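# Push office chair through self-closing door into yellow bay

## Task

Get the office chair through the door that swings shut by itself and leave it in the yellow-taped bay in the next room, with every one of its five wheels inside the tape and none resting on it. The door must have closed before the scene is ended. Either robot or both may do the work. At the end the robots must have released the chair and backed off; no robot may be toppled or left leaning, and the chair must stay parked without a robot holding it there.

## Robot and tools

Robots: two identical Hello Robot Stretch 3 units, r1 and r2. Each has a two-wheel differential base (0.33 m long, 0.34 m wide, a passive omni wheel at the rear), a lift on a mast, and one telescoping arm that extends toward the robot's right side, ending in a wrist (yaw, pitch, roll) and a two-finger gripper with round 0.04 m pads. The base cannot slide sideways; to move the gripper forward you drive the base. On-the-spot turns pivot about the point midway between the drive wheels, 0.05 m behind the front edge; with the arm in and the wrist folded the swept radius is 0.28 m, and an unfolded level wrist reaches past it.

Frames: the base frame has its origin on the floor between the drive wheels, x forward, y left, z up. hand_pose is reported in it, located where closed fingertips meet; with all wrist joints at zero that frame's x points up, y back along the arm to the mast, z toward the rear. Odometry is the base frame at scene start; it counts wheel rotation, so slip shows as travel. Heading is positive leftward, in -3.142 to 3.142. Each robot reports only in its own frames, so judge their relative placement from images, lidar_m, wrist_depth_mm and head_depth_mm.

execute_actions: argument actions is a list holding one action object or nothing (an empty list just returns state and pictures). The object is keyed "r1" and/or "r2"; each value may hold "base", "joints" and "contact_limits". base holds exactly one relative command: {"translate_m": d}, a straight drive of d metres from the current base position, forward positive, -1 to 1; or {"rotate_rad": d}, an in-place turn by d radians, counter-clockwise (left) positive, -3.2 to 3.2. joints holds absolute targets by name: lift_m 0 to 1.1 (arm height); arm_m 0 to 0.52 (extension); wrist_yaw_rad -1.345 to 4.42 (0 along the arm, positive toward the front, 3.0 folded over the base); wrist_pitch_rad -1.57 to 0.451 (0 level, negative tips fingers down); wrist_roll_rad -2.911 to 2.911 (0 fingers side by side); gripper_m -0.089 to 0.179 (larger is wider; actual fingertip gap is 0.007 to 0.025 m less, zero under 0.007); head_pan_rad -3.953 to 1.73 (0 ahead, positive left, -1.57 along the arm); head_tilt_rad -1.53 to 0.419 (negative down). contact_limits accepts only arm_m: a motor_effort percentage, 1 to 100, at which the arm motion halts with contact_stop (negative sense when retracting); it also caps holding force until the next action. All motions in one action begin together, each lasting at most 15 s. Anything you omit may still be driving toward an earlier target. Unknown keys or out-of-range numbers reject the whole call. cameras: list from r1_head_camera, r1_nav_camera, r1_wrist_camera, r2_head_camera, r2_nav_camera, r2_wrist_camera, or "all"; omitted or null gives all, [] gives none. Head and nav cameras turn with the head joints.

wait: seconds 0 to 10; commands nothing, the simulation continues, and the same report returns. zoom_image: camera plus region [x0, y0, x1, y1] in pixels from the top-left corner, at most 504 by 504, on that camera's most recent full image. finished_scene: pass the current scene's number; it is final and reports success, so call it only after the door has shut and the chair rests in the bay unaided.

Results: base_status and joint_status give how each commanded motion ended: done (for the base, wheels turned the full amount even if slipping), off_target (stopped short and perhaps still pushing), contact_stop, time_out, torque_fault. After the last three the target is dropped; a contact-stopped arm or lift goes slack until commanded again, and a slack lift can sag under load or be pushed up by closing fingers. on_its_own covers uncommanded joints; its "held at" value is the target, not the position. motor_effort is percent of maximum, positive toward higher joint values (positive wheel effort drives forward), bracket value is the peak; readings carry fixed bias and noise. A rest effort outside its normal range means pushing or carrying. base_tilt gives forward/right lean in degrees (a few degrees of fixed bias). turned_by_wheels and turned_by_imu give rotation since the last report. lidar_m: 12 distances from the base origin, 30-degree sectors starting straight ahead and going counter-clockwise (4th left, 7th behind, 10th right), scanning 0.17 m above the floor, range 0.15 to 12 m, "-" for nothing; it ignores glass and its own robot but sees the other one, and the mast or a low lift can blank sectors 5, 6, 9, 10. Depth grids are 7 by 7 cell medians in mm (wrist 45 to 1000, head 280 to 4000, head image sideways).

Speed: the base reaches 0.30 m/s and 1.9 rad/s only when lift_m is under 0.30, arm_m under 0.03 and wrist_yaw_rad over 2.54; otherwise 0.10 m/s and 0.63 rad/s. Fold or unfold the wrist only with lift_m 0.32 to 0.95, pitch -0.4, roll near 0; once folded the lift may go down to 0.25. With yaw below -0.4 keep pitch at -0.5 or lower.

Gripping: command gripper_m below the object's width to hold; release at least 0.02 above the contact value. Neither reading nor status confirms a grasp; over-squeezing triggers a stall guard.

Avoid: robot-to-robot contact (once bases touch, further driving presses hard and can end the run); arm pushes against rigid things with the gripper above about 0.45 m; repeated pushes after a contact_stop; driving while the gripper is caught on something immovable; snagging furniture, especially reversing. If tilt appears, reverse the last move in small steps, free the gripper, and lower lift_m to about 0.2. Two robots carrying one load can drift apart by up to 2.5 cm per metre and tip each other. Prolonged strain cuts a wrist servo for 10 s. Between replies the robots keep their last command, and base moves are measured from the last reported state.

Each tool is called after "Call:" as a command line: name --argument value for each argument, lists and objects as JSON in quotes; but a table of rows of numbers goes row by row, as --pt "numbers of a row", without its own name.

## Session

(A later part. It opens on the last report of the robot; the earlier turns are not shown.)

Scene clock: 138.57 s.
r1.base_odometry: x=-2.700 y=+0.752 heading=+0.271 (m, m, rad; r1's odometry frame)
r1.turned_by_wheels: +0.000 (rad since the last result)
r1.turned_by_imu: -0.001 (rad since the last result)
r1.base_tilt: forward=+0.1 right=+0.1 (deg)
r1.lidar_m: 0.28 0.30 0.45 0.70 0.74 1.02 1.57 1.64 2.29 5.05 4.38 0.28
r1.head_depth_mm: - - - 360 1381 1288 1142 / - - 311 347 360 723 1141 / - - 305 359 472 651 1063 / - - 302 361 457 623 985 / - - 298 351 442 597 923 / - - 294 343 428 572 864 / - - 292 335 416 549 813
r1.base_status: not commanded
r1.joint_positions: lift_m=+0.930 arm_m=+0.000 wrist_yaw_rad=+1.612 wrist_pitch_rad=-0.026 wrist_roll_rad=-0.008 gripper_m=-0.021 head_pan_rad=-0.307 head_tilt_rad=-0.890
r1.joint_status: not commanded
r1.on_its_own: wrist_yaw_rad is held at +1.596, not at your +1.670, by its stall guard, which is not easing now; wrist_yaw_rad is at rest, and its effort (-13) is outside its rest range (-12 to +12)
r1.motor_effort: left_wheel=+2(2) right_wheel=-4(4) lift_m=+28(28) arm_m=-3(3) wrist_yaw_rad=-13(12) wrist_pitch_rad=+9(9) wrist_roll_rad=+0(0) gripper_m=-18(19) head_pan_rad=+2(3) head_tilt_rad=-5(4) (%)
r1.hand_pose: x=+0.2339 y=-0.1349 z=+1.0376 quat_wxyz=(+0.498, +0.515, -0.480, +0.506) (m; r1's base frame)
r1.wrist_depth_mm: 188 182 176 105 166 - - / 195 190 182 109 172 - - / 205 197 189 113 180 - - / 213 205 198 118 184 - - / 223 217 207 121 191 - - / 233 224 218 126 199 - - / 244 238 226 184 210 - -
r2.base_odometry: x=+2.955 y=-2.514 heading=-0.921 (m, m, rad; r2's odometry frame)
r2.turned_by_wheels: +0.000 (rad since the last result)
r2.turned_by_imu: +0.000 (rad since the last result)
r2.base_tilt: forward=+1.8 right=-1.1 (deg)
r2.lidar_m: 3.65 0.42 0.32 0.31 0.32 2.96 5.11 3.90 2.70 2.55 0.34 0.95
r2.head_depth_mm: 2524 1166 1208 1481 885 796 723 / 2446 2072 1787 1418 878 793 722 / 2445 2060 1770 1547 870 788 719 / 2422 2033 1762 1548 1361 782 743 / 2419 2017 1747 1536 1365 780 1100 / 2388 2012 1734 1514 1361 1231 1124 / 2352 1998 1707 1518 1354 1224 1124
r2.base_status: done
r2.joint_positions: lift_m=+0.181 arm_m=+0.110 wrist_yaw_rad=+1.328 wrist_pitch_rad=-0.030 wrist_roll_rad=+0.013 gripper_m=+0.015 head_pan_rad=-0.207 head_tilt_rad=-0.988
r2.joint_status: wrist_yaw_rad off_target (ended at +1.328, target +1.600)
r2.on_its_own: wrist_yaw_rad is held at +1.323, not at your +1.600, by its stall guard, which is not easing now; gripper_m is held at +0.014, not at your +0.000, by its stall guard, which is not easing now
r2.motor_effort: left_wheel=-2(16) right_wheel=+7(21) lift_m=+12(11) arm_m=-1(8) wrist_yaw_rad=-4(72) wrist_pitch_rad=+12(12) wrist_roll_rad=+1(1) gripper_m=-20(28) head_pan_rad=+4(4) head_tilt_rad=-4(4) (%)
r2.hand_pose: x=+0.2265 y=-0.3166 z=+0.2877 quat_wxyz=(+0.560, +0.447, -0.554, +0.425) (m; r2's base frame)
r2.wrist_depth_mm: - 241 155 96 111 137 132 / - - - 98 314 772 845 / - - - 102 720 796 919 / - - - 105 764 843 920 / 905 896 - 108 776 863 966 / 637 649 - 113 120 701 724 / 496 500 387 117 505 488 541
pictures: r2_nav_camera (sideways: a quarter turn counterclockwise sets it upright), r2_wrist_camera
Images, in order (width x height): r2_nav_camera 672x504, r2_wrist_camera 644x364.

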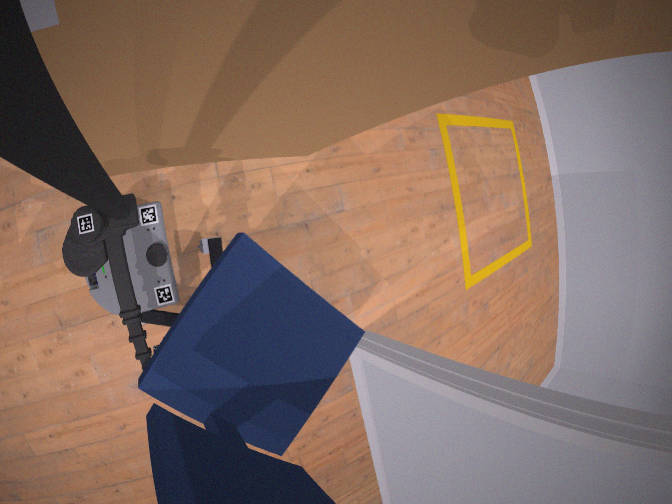

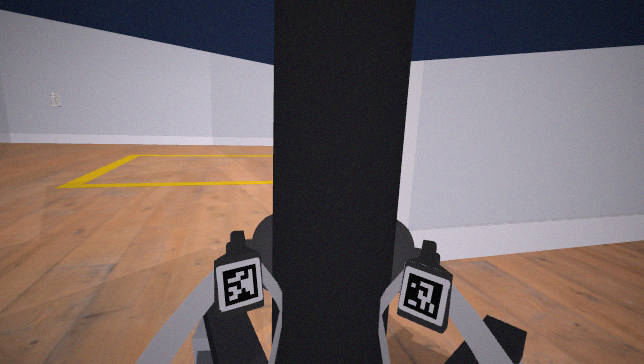

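Turn to heading about +0.09.

Call:
execute_actions --actions '[{"r2":{"base":{"rotate_rad":0.15},"joints":{"wrist_yaw_rad":1.7,"head_pan_rad":0}}}]' --cameras '[]'

Call:
execute_actions --actions '[{"r2":{"base":{"translate_m":0.4},"joints":{"wrist_yaw_rad":1.72}}}]' --cameras '["r2_nav_camera"]'

Call:
execute_actions --actions '[{"r2":{"base":{"translate_m":0.75},"joints":{"head_tilt_rad":-0.9}}}]' --cameras '["r2_nav_camera","r2_head_camera"]'

Scene clock: 140.50 s.
r1.base_odometry: x=-2.700 y=+0.752 heading=+0.271 (m, m, rad; r1's odometry frame)
r1.turned_by_wheels: +0.000 (rad since the last result)
r1.turned_by_imu: +0.000 (rad since the last result)
r1.base_tilt: forward=+0.2 right=+0.1 (deg)
r1.lidar_m: 0.28 0.30 0.45 0.70 0.73 1.02 1.57 1.64 2.28 5.05 4.39 0.28
r1.head_depth_mm: - - - 360 1380 1286 1141 / - - 311 347 360 723 1144 / - - 305 359 472 651 1059 / - - 302 361 456 623 986 / - - 298 352 442 595 919 / - - 295 343 429 573 864 / - - 292 334 416 549 815
r1.base_status: not commanded
r1.joint_positions: lift_m=+0.930 arm_m=+0.000 wrist_yaw_rad=+1.612 wrist_pitch_rad=-0.026 wrist_roll_rad=-0.008 gripper_m=-0.021 head_pan_rad=-0.307 head_tilt_rad=-0.890
r1.joint_status: not commanded
r1.on_its_own: wrist_yaw_rad is held at +1.596, not at your +1.670, by its stall guard, which is not easing now; wrist_yaw_rad is at rest, and its effort (-14) is outside its rest range (-12 to +12)
r1.motor_effort: left_wheel=+2(2) right_wheel=-3(4) lift_m=+28(28) arm_m=-3(3) wrist_yaw_rad=-14(13) wrist_pitch_rad=+9(9) wrist_roll_rad=+0(0) gripper_m=-18(18) head_pan_rad=+3(3) head_tilt_rad=-5(5) (%)
r1.hand_pose: x=+0.2339 y=-0.1349 z=+1.0376 quat_wxyz=(+0.498, +0.515, -0.480, +0.506) (m; r1's base frame)
r1.wrist_depth_mm: 187 182 177 105 166 - - / 196 190 184 108 171 - - / 203 198 190 113 179 - - / 213 206 199 118 185 - - / 223 215 208 121 194 - - / 232 223 217 126 200 - - / 244 236 225 184 211 - -
r2.base_odometry: x=+2.955 y=-2.514 heading=-0.770 (m, m, rad; r2's odometry frame)
r2.turned_by_wheels: +0.150 (rad since the last result)
r2.turned_by_imu: +0.136 (rad since the last result)
r2.base_tilt: forward=+1.8 right=-1.1 (deg)
r2.lidar_m: 0.73 0.38 0.31 0.31 0.34 3.43 5.10 3.38 2.60 2.17 0.27 0.27
r2.head_depth_mm: 2526 2095 1800 1582 884 796 725 / 2435 2073 1779 1576 878 793 722 / 2428 2065 1774 1558 873 784 718 / 2420 2039 1762 1544 879 785 712 / 2412 2007 1730 1541 1363 790 710 / 2364 2006 1746 1476 1323 1231 1082 / 2342 789 832 901 986 1084 1099
r2.base_status: done
r2.joint_positions: lift_m=+0.181 arm_m=+0.110 wrist_yaw_rad=+1.745 wrist_pitch_rad=-0.029 wrist_roll_rad=+0.014 gripper_m=+0.015 head_pan_rad=-0.007 head_tilt_rad=-0.988
r2.joint_status: wrist_yaw_rad off_target (ended at +1.745, target +1.700); the others done
r2.on_its_own: gripper_m is held at +0.014, not at your +0.000, by its stall guard, which is not easing now; wrist_yaw_rad is at rest, and its effort (-32) is outside its rest range (-12 to +12)
r2.motor_effort: left_wheel=+2(33) right_wheel=-7(38) lift_m=+12(12) arm_m=+3(10) wrist_yaw_rad=-32(81) wrist_pitch_rad=+12(12) wrist_roll_rad=+0(0) gripper_m=-24(28) head_pan_rad=+4(25) head_tilt_rad=-3(4) (%)
r2.hand_pose: x=+0.2302 y=-0.2106 z=+0.2879 quat_wxyz=(+0.460, +0.552, -0.450, +0.531) (m; r2's base frame)
r2.wrist_depth_mm: 409 237 151 96 126 136 132 / 446 581 - 99 - - - / 463 578 - 102 - - - / 462 587 - 106 - - - / 473 612 848 109 - - 995 / 477 591 - 114 - 702 643 / 478 500 390 117 500 463 544
pictures: none
No camera images: the call's "cameras" was empty. Leave "cameras" out to get every camera's image.

Scene clock: 145.57 s.
r1.base_odometry: x=-2.700 y=+0.752 heading=+0.271 (m, m, rad; r1's odometry frame)
r1.turned_by_wheels: +0.000 (rad since the last result)
r1.turned_by_imu: -0.001 (rad since the last result)
r1.base_tilt: forward=+0.0 right=+0.0 (deg)
r1.lidar_m: 0.28 0.30 0.45 0.70 0.73 1.02 1.57 1.64 2.29 5.04 4.39 0.28
r1.head_depth_mm: - - - 360 1378 1283 1140 / - - 311 346 360 724 1146 / - - 305 359 472 654 1063 / - - 302 361 457 623 985 / - - 298 351 442 596 920 / - - 295 343 429 571 864 / - - 292 334 416 548 813
r1.base_status: not commanded
r1.joint_positions: lift_m=+0.930 arm_m=+0.000 wrist_yaw_rad=+1.612 wrist_pitch_rad=-0.026 wrist_roll_rad=-0.008 gripper_m=-0.021 head_pan_rad=-0.307 head_tilt_rad=-0.890
r1.joint_status: not commanded
r1.on_its_own: wrist_yaw_rad is held at +1.596, not at your +1.670, by its stall guard, which is not easing now; wrist_yaw_rad is at rest, and its effort (-14) is outside its rest range (-12 to +12)
r1.motor_effort: left_wheel=+2(2) right_wheel=-4(4) lift_m=+28(28) arm_m=-3(3) wrist_yaw_rad=-14(14) wrist_pitch_rad=+9(9) wrist_roll_rad=+0(0) gripper_m=-18(19) head_pan_rad=+3(3) head_tilt_rad=-5(3) (%)
r1.hand_pose: x=+0.2339 y=-0.1349 z=+1.0376 quat_wxyz=(+0.498, +0.515, -0.480, +0.506) (m; r1's base frame)
r1.wrist_depth_mm: 188 182 176 104 166 - - / 195 190 183 109 170 - - / 205 198 191 113 179 - - / 213 208 200 118 185 - - / 223 214 209 121 193 - - / 234 224 216 125 200 - - / 247 237 226 185 210 - -
r2.base_odometry: x=+3.242 y=-2.793 heading=-0.770 (m, m, rad; r2's odometry frame)
r2.turned_by_wheels: +0.000 (rad since the last result)
r2.turned_by_imu: +0.001 (rad since the last result)
r2.base_tilt: forward=+1.8 right=-1.2 (deg)
r2.lidar_m: 3.25 0.29 0.24 0.24 0.26 0.41 5.51 3.43 2.64 0.95 0.26 0.26
r2.head_depth_mm: 2490 2097 1807 1576 880 796 727 / 2488 2067 1784 1561 878 791 723 / 2434 2053 1778 1555 872 786 718 / 2439 2030 1763 1546 870 783 713 / 2398 2017 1739 1538 1378 781 709 / 2354 1994 1734 1517 1358 1230 726 / 2345 1993 1722 1522 971 836 929
r2.base_status: done
r2.joint_positions: lift_m=+0.181 arm_m=+0.110 wrist_yaw_rad=+1.825 wrist_pitch_rad=-0.029 wrist_roll_rad=+0.014 gripper_m=+0.015 head_pan_rad=-0.007 head_tilt_rad=-0.988
r2.joint_status: wrist_yaw_rad off_target (ended at +1.825, target +1.720)
r2.on_its_own: wrist_yaw_rad is held at +1.831, not at your +1.720, by its stall guard, which is not easing now; gripper_m is held at +0.014, not at your +0.000, by its stall guard, which is not easing now
r2.motor_effort: left_wheel=+11(20) right_wheel=+4(22) lift_m=+12(12) arm_m=+3(3) wrist_yaw_rad=+5(39) wrist_pitch_rad=+12(12) wrist_roll_rad=+0(0) gripper_m=-20(23) head_pan_rad=+4(4) head_tilt_rad=-4(4) (%)
r2.hand_pose: x=+0.2259 y=-0.1907 z=+0.2878 quat_wxyz=(+0.438, +0.569, -0.427, +0.549) (m; r2's base frame)
r2.wrist_depth_mm: 383 238 154 96 116 137 132 / 407 - - 98 316 - - / 424 - - 102 - - - / 430 - - 105 - - - / 428 853 - 109 936 - - / 442 611 - 113 126 713 726 / 443 510 409 117 494 534 545
pictures: r2_nav_camera (sideways: a quarter turn counterclockwise sets it upright)
Images, in order (width x height): r2_nav_camera 672x504.

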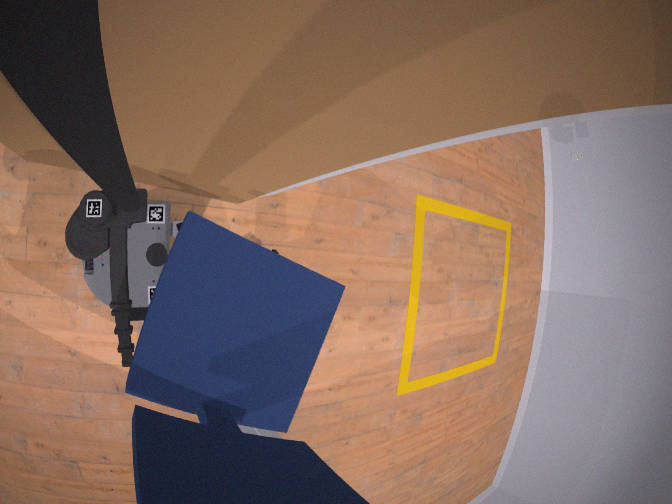

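Scene clock: 154.10 s.
r1.base_odometry: x=-2.700 y=+0.752 heading=+0.271 (m, m, rad; r1's odometry frame)
r1.turned_by_wheels: +0.000 (rad since the last result)
r1.turned_by_imu: -0.001 (rad since the last result)
r1.base_tilt: forward=+0.1 right=+0.0 (deg)
r1.lidar_m: 0.28 0.30 0.46 0.70 0.74 1.02 1.57 1.64 2.29 5.03 4.35 0.28
r1.head_depth_mm: - - - 360 1374 1285 1143 / - - 310 347 360 724 1143 / - - 305 359 472 651 1064 / - - 302 360 456 623 986 / - - 298 352 442 597 920 / - - 294 343 428 572 863 / - - 292 334 415 550 813
r1.base_status: not commanded
r1.joint_positions: lift_m=+0.930 arm_m=+0.000 wrist_yaw_rad=+1.612 wrist_pitch_rad=-0.026 wrist_roll_rad=-0.008 gripper_m=-0.021 head_pan_rad=-0.307 head_tilt_rad=-0.890
r1.joint_status: not commanded
r1.on_its_own: wrist_yaw_rad is held at +1.596, not at your +1.670, by its stall guard, which is not easing now
r1.motor_effort: left_wheel=+2(2) right_wheel=-4(4) lift_m=+27(28) arm_m=-3(2) wrist_yaw_rad=-12(13) wrist_pitch_rad=+10(9) wrist_roll_rad=+0(0) gripper_m=-19(19) head_pan_rad=+3(2) head_tilt_rad=-5(5) (%)
r1.hand_pose: x=+0.2339 y=-0.1349 z=+1.0376 quat_wxyz=(+0.498, +0.515, -0.480, +0.506) (m; r1's base frame)
r1.wrist_depth_mm: 188 183 177 105 165 - - / 197 191 183 108 173 - - / 204 197 192 113 179 - - / 212 205 200 118 185 - - / 225 214 207 120 192 - - / 233 225 216 125 201 - - / 246 238 226 185 212 - -
r2.base_odometry: x=+3.780 y=-3.315 heading=-0.770 (m, m, rad; r2's odometry frame)
r2.turned_by_wheels: +0.000 (rad since the last result)
r2.turned_by_imu: +0.001 (rad since the last result)
r2.base_tilt: forward=+1.9 right=-1.1 (deg)
r2.lidar_m: 2.50 2.66 2.16 0.97 0.40 0.37 6.24 3.50 0.78 1.75 0.25 0.25
r2.head_depth_mm: 2362 2408 1987 1690 1464 820 737 / 2355 2397 1970 1676 1461 814 731 / 2374 2352 1955 1660 1449 812 730 / 2376 2355 1944 1652 1413 807 727 / 2373 2279 1929 1642 1435 1252 724 / 2412 2271 1913 1623 1426 1261 1135 / 2428 2265 1898 1623 1406 1257 1130
r2.base_status: done
r2.joint_positions: lift_m=+0.181 arm_m=+0.110 wrist_yaw_rad=+1.837 wrist_pitch_rad=-0.029 wrist_roll_rad=+0.014 gripper_m=+0.015 head_pan_rad=-0.007 head_tilt_rad=-0.902
r2.joint_status: all done
r2.on_its_own: wrist_yaw_rad is held at +1.831, not at your +1.720, by its stall guard, which is not easing now; gripper_m is held at +0.014, not at your +0.000, by its stall guard, which is not easing now
r2.motor_effort: left_wheel=+15(21) right_wheel=+3(18) lift_m=+12(12) arm_m=+3(3) wrist_yaw_rad=-5(4) wrist_pitch_rad=+12(12) wrist_roll_rad=+0(0) gripper_m=-21(20) head_pan_rad=+4(4) head_tilt_rad=+0(8) (%)
r2.hand_pose: x=+0.2251 y=-0.1875 z=+0.2878 quat_wxyz=(+0.435, +0.572, -0.423, +0.552) (m; r2's base frame)
r2.wrist_depth_mm: - 238 152 96 116 137 132 / - - - 99 317 - - / - - - 102 - - - / - - - 105 - - - / 898 921 940 109 946 - - / 635 646 - 113 608 705 715 / 492 500 423 117 500 536 538
pictures: r2_head_camera (sideways: a quarter turn clockwise sets it upright), r2_nav_camera (sideways: a quarter turn counterclockwise sets it upright)
Images, in order (width x height): r2_head_camera 896x504, r2_nav_camera 672x504.

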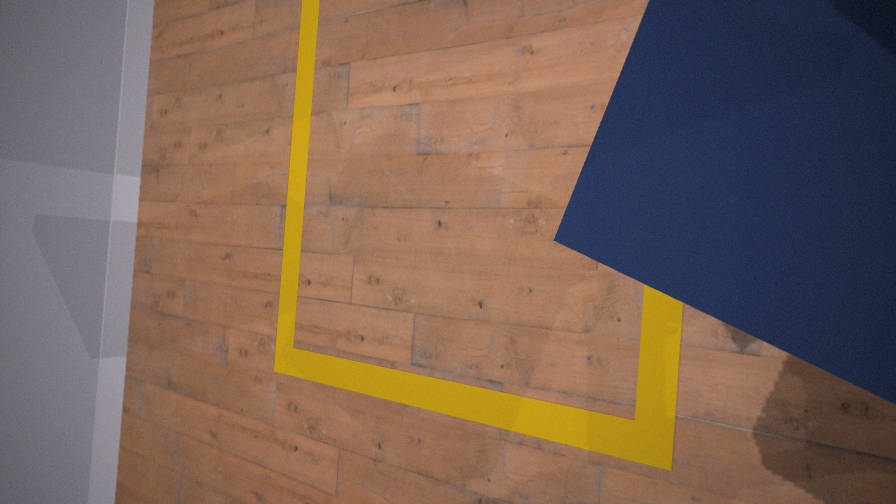

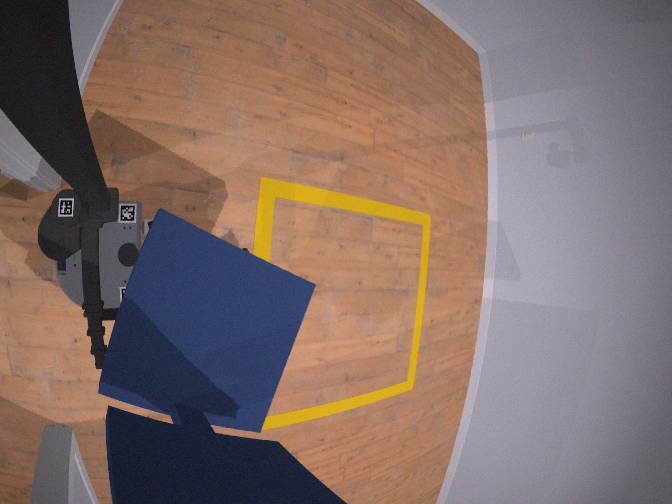

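Call:
execute_actions --actions '[{"r2":{"base":{"translate_m":0.9}},"r1":{"joints":{"gripper_m":0.16}}}]' --cameras '[]'

Call:
execute_actions --actions '[{"r2":{"joints":{"gripper_m":0.17}}}]' --cameras '[]'

Call:
execute_actions --actions '[{"r2":{"base":{"translate_m":-0.7}}}]' --cameras '["r2_nav_camera","r2_wrist_camera","r1_nav_camera"]'

Scene clock: 164.30 s.
r1.base_odometry: x=-2.700 y=+0.752 heading=+0.271 (m, m, rad; r1's odometry frame)
r1.turned_by_wheels: +0.000 (rad since the last result)
r1.turned_by_imu: -0.001 (rad since the last result)
r1.base_tilt: forward=+0.1 right=+0.0 (deg)
r1.lidar_m: 2.50 0.98 0.73 0.70 0.73 1.02 1.57 1.64 2.28 5.04 4.36 3.26
r1.head_depth_mm: 3060 2412 1967 1666 1447 1278 1136 / 3020 2399 1968 1675 1453 1298 1148 / 2981 2416 1987 1677 1462 1287 1151 / 2920 2437 1991 1716 1411 1290 1152 / 2905 2435 1994 1688 1461 1295 1156 / 2823 2451 2014 1701 1468 1286 1157 / 2836 2466 2023 1696 1470 1298 1153
r1.base_status: not commanded
r1.joint_positions: lift_m=+0.930 arm_m=+0.000 wrist_yaw_rad=+1.599 wrist_pitch_rad=-0.024 wrist_roll_rad=-0.008 gripper_m=+0.160 head_pan_rad=-0.307 head_tilt_rad=-0.890
r1.joint_status: all done
r1.on_its_own: wrist_yaw_rad is held at +1.596, not at your +1.670, by its stall guard, which is not easing now
r1.motor_effort: left_wheel=-1(3) right_wheel=+1(3) lift_m=+28(28) arm_m=-3(2) wrist_yaw_rad=-3(13) wrist_pitch_rad=+9(10) wrist_roll_rad=+0(0) gripper_m=+0(88) head_pan_rad=+2(2) head_tilt_rad=-4(4) (%)
r1.hand_pose: x=+0.2341 y=-0.1383 z=+1.0381 quat_wxyz=(+0.501, +0.511, -0.484, +0.503) (m; r1's base frame)
r1.wrist_depth_mm: - - - - - - - / - - - - - - - / - - - - - - - / - - - - - - - / - - - - - - - / 946 - - - - - - / - - - - - - -
r2.base_odometry: x=+4.426 y=-3.941 heading=-0.770 (m, m, rad; r2's odometry frame)
r2.turned_by_wheels: +0.000 (rad since the last result)
r2.turned_by_imu: +0.001 (rad since the last result)
r2.base_tilt: forward=+1.8 right=-1.1 (deg)
r2.lidar_m: 1.61 1.71 2.10 2.05 1.61 1.24 1.21 1.37 1.88 2.71 0.25 0.25
r2.head_depth_mm: 1482 1711 1935 1684 1474 822 736 / 1492 1719 1917 1661 1462 816 734 / 1498 1737 1918 1674 1450 814 730 / 1516 1750 1898 1654 1418 807 727 / 1504 1750 1912 1643 1435 1251 720 / 1525 1764 1909 1628 1425 1267 1137 / 1524 1773 1894 1624 1417 1256 1124
r2.base_status: done
r2.joint_positions: lift_m=+0.181 arm_m=+0.110 wrist_yaw_rad=+1.838 wrist_pitch_rad=-0.029 wrist_roll_rad=+0.014 gripper_m=+0.015 head_pan_rad=-0.007 head_tilt_rad=-0.902
r2.joint_status: not commanded
r2.on_its_own: wrist_yaw_rad is held at +1.831, not at your +1.720, by its stall guard, which is not easing now; gripper_m is held at +0.014, not at your +0.000, by its stall guard, which is not easing now
r2.motor_effort: left_wheel=+10(22) right_wheel=+6(17) lift_m=+12(12) arm_m=+3(3) wrist_yaw_rad=-5(5) wrist_pitch_rad=+12(12) wrist_roll_rad=+0(0) gripper_m=-19(20) head_pan_rad=+4(4) head_tilt_rad=+2(2) (%)
r2.hand_pose: x=+0.2250 y=-0.1875 z=+0.2877 quat_wxyz=(+0.435, +0.572, -0.423, +0.552) (m; r2's base frame)
r2.wrist_depth_mm: - 238 152 96 116 138 132 / - - - 99 316 - - / - - - 102 - - - / - - - 105 - - - / 890 905 950 109 956 - - / 627 644 - 113 616 691 725 / 495 491 424 117 503 531 542
pictures: none
No camera images: the call's "cameras" was empty. Leave "cameras" out to get every camera's image.

Scene clock: 166.33 s.
r1.base_odometry: x=-2.700 y=+0.752 heading=+0.271 (m, m, rad; r1's odometry frame)
r1.turned_by_wheels: +0.000 (rad since the last result)
r1.turned_by_imu: +0.000 (rad since the last result)
r1.base_tilt: forward=+0.1 right=-0.1 (deg)
r1.lidar_m: 2.51 0.98 0.72 0.70 0.74 1.02 1.57 1.64 2.29 5.04 4.39 3.27
r1.head_depth_mm: 3087 2391 1968 1667 1446 1278 1135 / 3025 2397 1982 1675 1452 1296 1142 / 3001 2422 1988 1673 1459 1286 1148 / 2934 2444 1996 1719 1405 1292 1155 / 2895 2431 1989 1694 1467 1289 1156 / 2833 2457 2008 1694 1465 1295 1153 / 2819 2464 2023 1706 1475 1293 1159
r1.base_status: not commanded
r1.joint_positions: lift_m=+0.930 arm_m=+0.000 wrist_yaw_rad=+1.599 wrist_pitch_rad=-0.024 wrist_roll_rad=-0.008 gripper_m=+0.160 head_pan_rad=-0.307 head_tilt_rad=-0.890
r1.joint_status: not commanded
r1.on_its_own: wrist_yaw_rad is held at +1.596, not at your +1.670, by its stall guard, which is not easing now
r1.motor_effort: left_wheel=-1(1) right_wheel=+1(1) lift_m=+27(28) arm_m=-3(2) wrist_yaw_rad=-3(3) wrist_pitch_rad=+9(8) wrist_roll_rad=+0(0) gripper_m=+0(0) head_pan_rad=+3(3) head_tilt_rad=-4(4) (%)
r1.hand_pose: x=+0.2341 y=-0.1383 z=+1.0381 quat_wxyz=(+0.501, +0.511, -0.484, +0.503) (m; r1's base frame)
r1.wrist_depth_mm: - - - - - - - / - - - - - - - / - - - - - - - / - - - - - - - / - - - - - - - / 978 - - - - - - / - - - - - - -
r2.base_odometry: x=+4.426 y=-3.941 heading=-0.770 (m, m, rad; r2's odometry frame)
r2.turned_by_wheels: +0.000 (rad since the last result)
r2.turned_by_imu: +0.000 (rad since the last result)
r2.base_tilt: forward=+1.8 right=-1.0 (deg)
r2.lidar_m: 1.61 1.71 2.10 2.05 1.60 1.24 1.21 1.37 1.88 2.71 0.25 0.25
r2.head_depth_mm: 1484 1705 1909 1682 1469 823 736 / 1483 1731 1916 1686 1460 819 732 / 1489 1739 1904 1664 1447 810 729 / 1505 1732 1891 1658 1411 809 727 / 1515 1750 1933 1641 1433 1255 722 / 1532 1761 1894 1628 1422 1268 1134 / 1522 1762 1880 1614 1412 1257 1130
r2.base_status: not commanded
r2.joint_positions: lift_m=+0.181 arm_m=+0.110 wrist_yaw_rad=+1.834 wrist_pitch_rad=-0.027 wrist_roll_rad=+0.014 gripper_m=+0.170 head_pan_rad=-0.007 head_tilt_rad=-0.902
r2.joint_status: all done
r2.on_its_own: wrist_yaw_rad is held at +1.831, not at your +1.720, by its stall guard, which is not easing now
r2.motor_effort: left_wheel=+10(10) right_wheel=+4(5) lift_m=+13(12) arm_m=+3(3) wrist_yaw_rad=-3(6) wrist_pitch_rad=+11(12) wrist_roll_rad=+0(0) gripper_m=+1(84) head_pan_rad=+4(4) head_tilt_rad=+2(1) (%)
r2.hand_pose: x=+0.2254 y=-0.1884 z=+0.2883 quat_wxyz=(+0.435, +0.571, -0.425, +0.552) (m; r2's base frame)
r2.wrist_depth_mm: - 157 149 96 114 134 129 / - - - 99 - - - / - - - 102 - - - / - - - 106 - - - / 904 - 967 109 934 - - / 641 653 625 113 688 720 728 / 473 497 419 118 526 504 575
pictures: none
No camera images: the call's "cameras" was empty. Leave "cameras" out to get every camera's image.

Scene clock: 174.53 s.
r1.base_odometry: x=-2.700 y=+0.752 heading=+0.271 (m, m, rad; r1's odometry frame)
r1.turned_by_wheels: +0.000 (rad since the last result)
r1.turned_by_imu: -0.001 (rad since the last result)
r1.base_tilt: forward=+0.1 right=+0.1 (deg)
r1.lidar_m: 2.51 0.98 0.72 0.70 0.73 1.02 1.57 1.65 2.29 5.03 4.36 3.24
r1.head_depth_mm: 3079 2421 1970 1670 1452 1280 1137 / 3038 2408 1976 1672 1455 1302 1145 / 2988 2432 1985 1677 1455 1279 1151 / 2944 2448 1993 1717 1408 1292 1146 / 2924 2427 1999 1685 1455 1287 1155 / 2862 2462 1998 1702 1469 1297 1155 / 2820 2467 2008 1705 1473 1293 1156
r1.base_status: not commanded
r1.joint_positions: lift_m=+0.930 arm_m=+0.000 wrist_yaw_rad=+1.599 wrist_pitch_rad=-0.024 wrist_roll_rad=-0.008 gripper_m=+0.160 head_pan_rad=-0.307 head_tilt_rad=-0.890
r1.joint_status: not commanded
r1.on_its_own: wrist_yaw_rad is held at +1.596, not at your +1.670, by its stall guard, which is not easing now
r1.motor_effort: left_wheel=-1(1) right_wheel=+1(1) lift_m=+27(28) arm_m=-3(2) wrist_yaw_rad=-3(2) wrist_pitch_rad=+9(9) wrist_roll_rad=+0(0) gripper_m=+0(0) head_pan_rad=+3(3) head_tilt_rad=-5(5) (%)
r1.hand_pose: x=+0.2341 y=-0.1383 z=+1.0381 quat_wxyz=(+0.501, +0.511, -0.484, +0.503) (m; r1's base frame)
r1.wrist_depth_mm: - - - - - - - / - - - - - - - / - - - - - - - / - - - - - - - / 991 - - - - - - / 916 - - - - - - / - - - - - - -
r2.base_odometry: x=+3.924 y=-3.454 heading=-0.770 (m, m, rad; r2's odometry frame)
r2.turned_by_wheels: +0.000 (rad since the last result)
r2.turned_by_imu: +0.001 (rad since the last result)
r2.base_tilt: forward=+1.8 right=-1.1 (deg)
r2.lidar_m: 0.90 2.45 2.15 1.58 0.68 0.54 0.59 0.63 0.90 2.66 2.82 2.35
r2.head_depth_mm: 2148 2335 1184 1585 1444 1306 1172 / 2149 2340 1245 1056 1432 1291 1155 / 2186 2334 1234 1072 1408 1285 1162 / 2187 2343 1213 1087 1442 1281 1155 / 2200 2307 1869 1416 1404 1271 1146 / 2191 2289 1891 1613 1424 1276 1136 / 2213 2251 1878 1619 1421 1260 1131
r2.base_status: done
r2.joint_positions: lift_m=+0.181 arm_m=+0.110 wrist_yaw_rad=+1.834 wrist_pitch_rad=-0.026 wrist_roll_rad=+0.014 gripper_m=+0.170 head_pan_rad=-0.007 head_tilt_rad=-0.902
r2.joint_status: not commanded
r2.on_its_own: wrist_yaw_rad is held at +1.831, not at your +1.720, by its stall guard, which is not easing now
r2.motor_effort: left_wheel=-1(7) right_wheel=+2(6) lift_m=+12(12) arm_m=+3(3) wrist_yaw_rad=-2(2) wrist_pitch_rad=+11(11) wrist_roll_rad=+0(0) gripper_m=-1(1) head_pan_rad=+4(4) head_tilt_rad=+0(0) (%)
r2.hand_pose: x=+0.2254 y=-0.1884 z=+0.2885 quat_wxyz=(+0.435, +0.571, -0.425, +0.552) (m; r2's base frame)
r2.wrist_depth_mm: - - - - - 604 - / - - - 674 536 580 - / - - - - - - - / - - - - - - - / 895 - 956 848 791 - - / 661 667 670 685 660 703 725 / 478 503 512 519 525 538 574
pictures: r1_nav_camera (sideways: a quarter turn counterclockwise sets it upright), r2_nav_camera (sideways: a quarter turn counterclockwise sets it upright), r2_wrist_camera
Images, in order (width x height): r1_nav_camera 672x504, r2_nav_camera 672x504, r2_wrist_camera 644x364.

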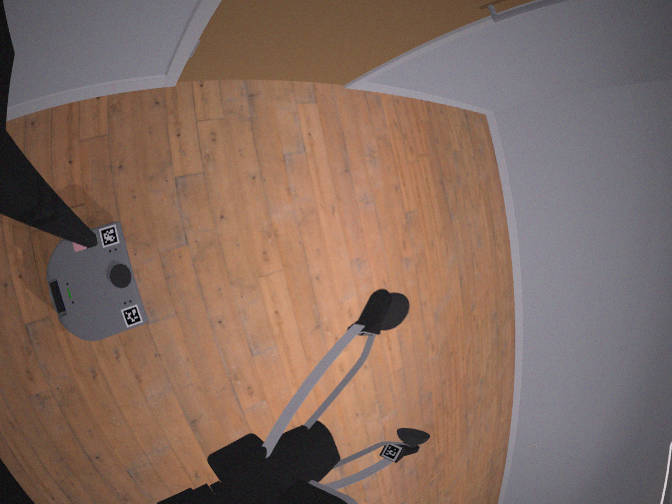

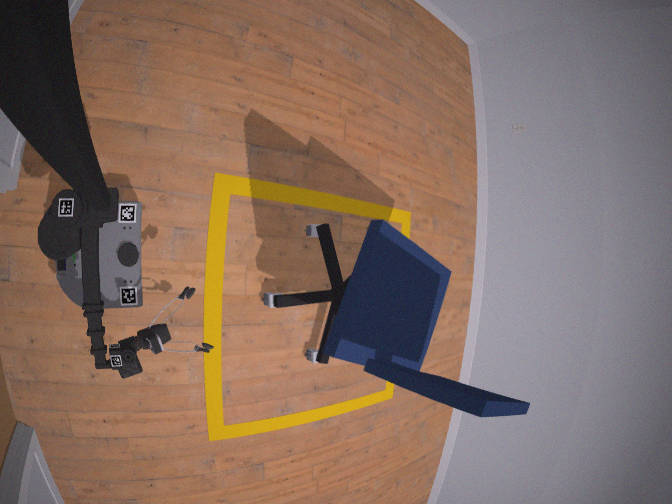

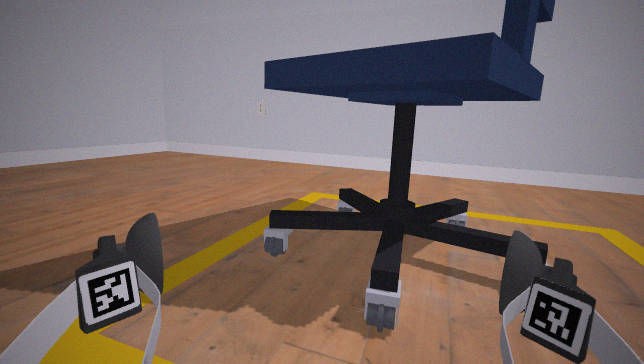

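Call:
finished_scene --scene 2

The scene is finished: the task was done.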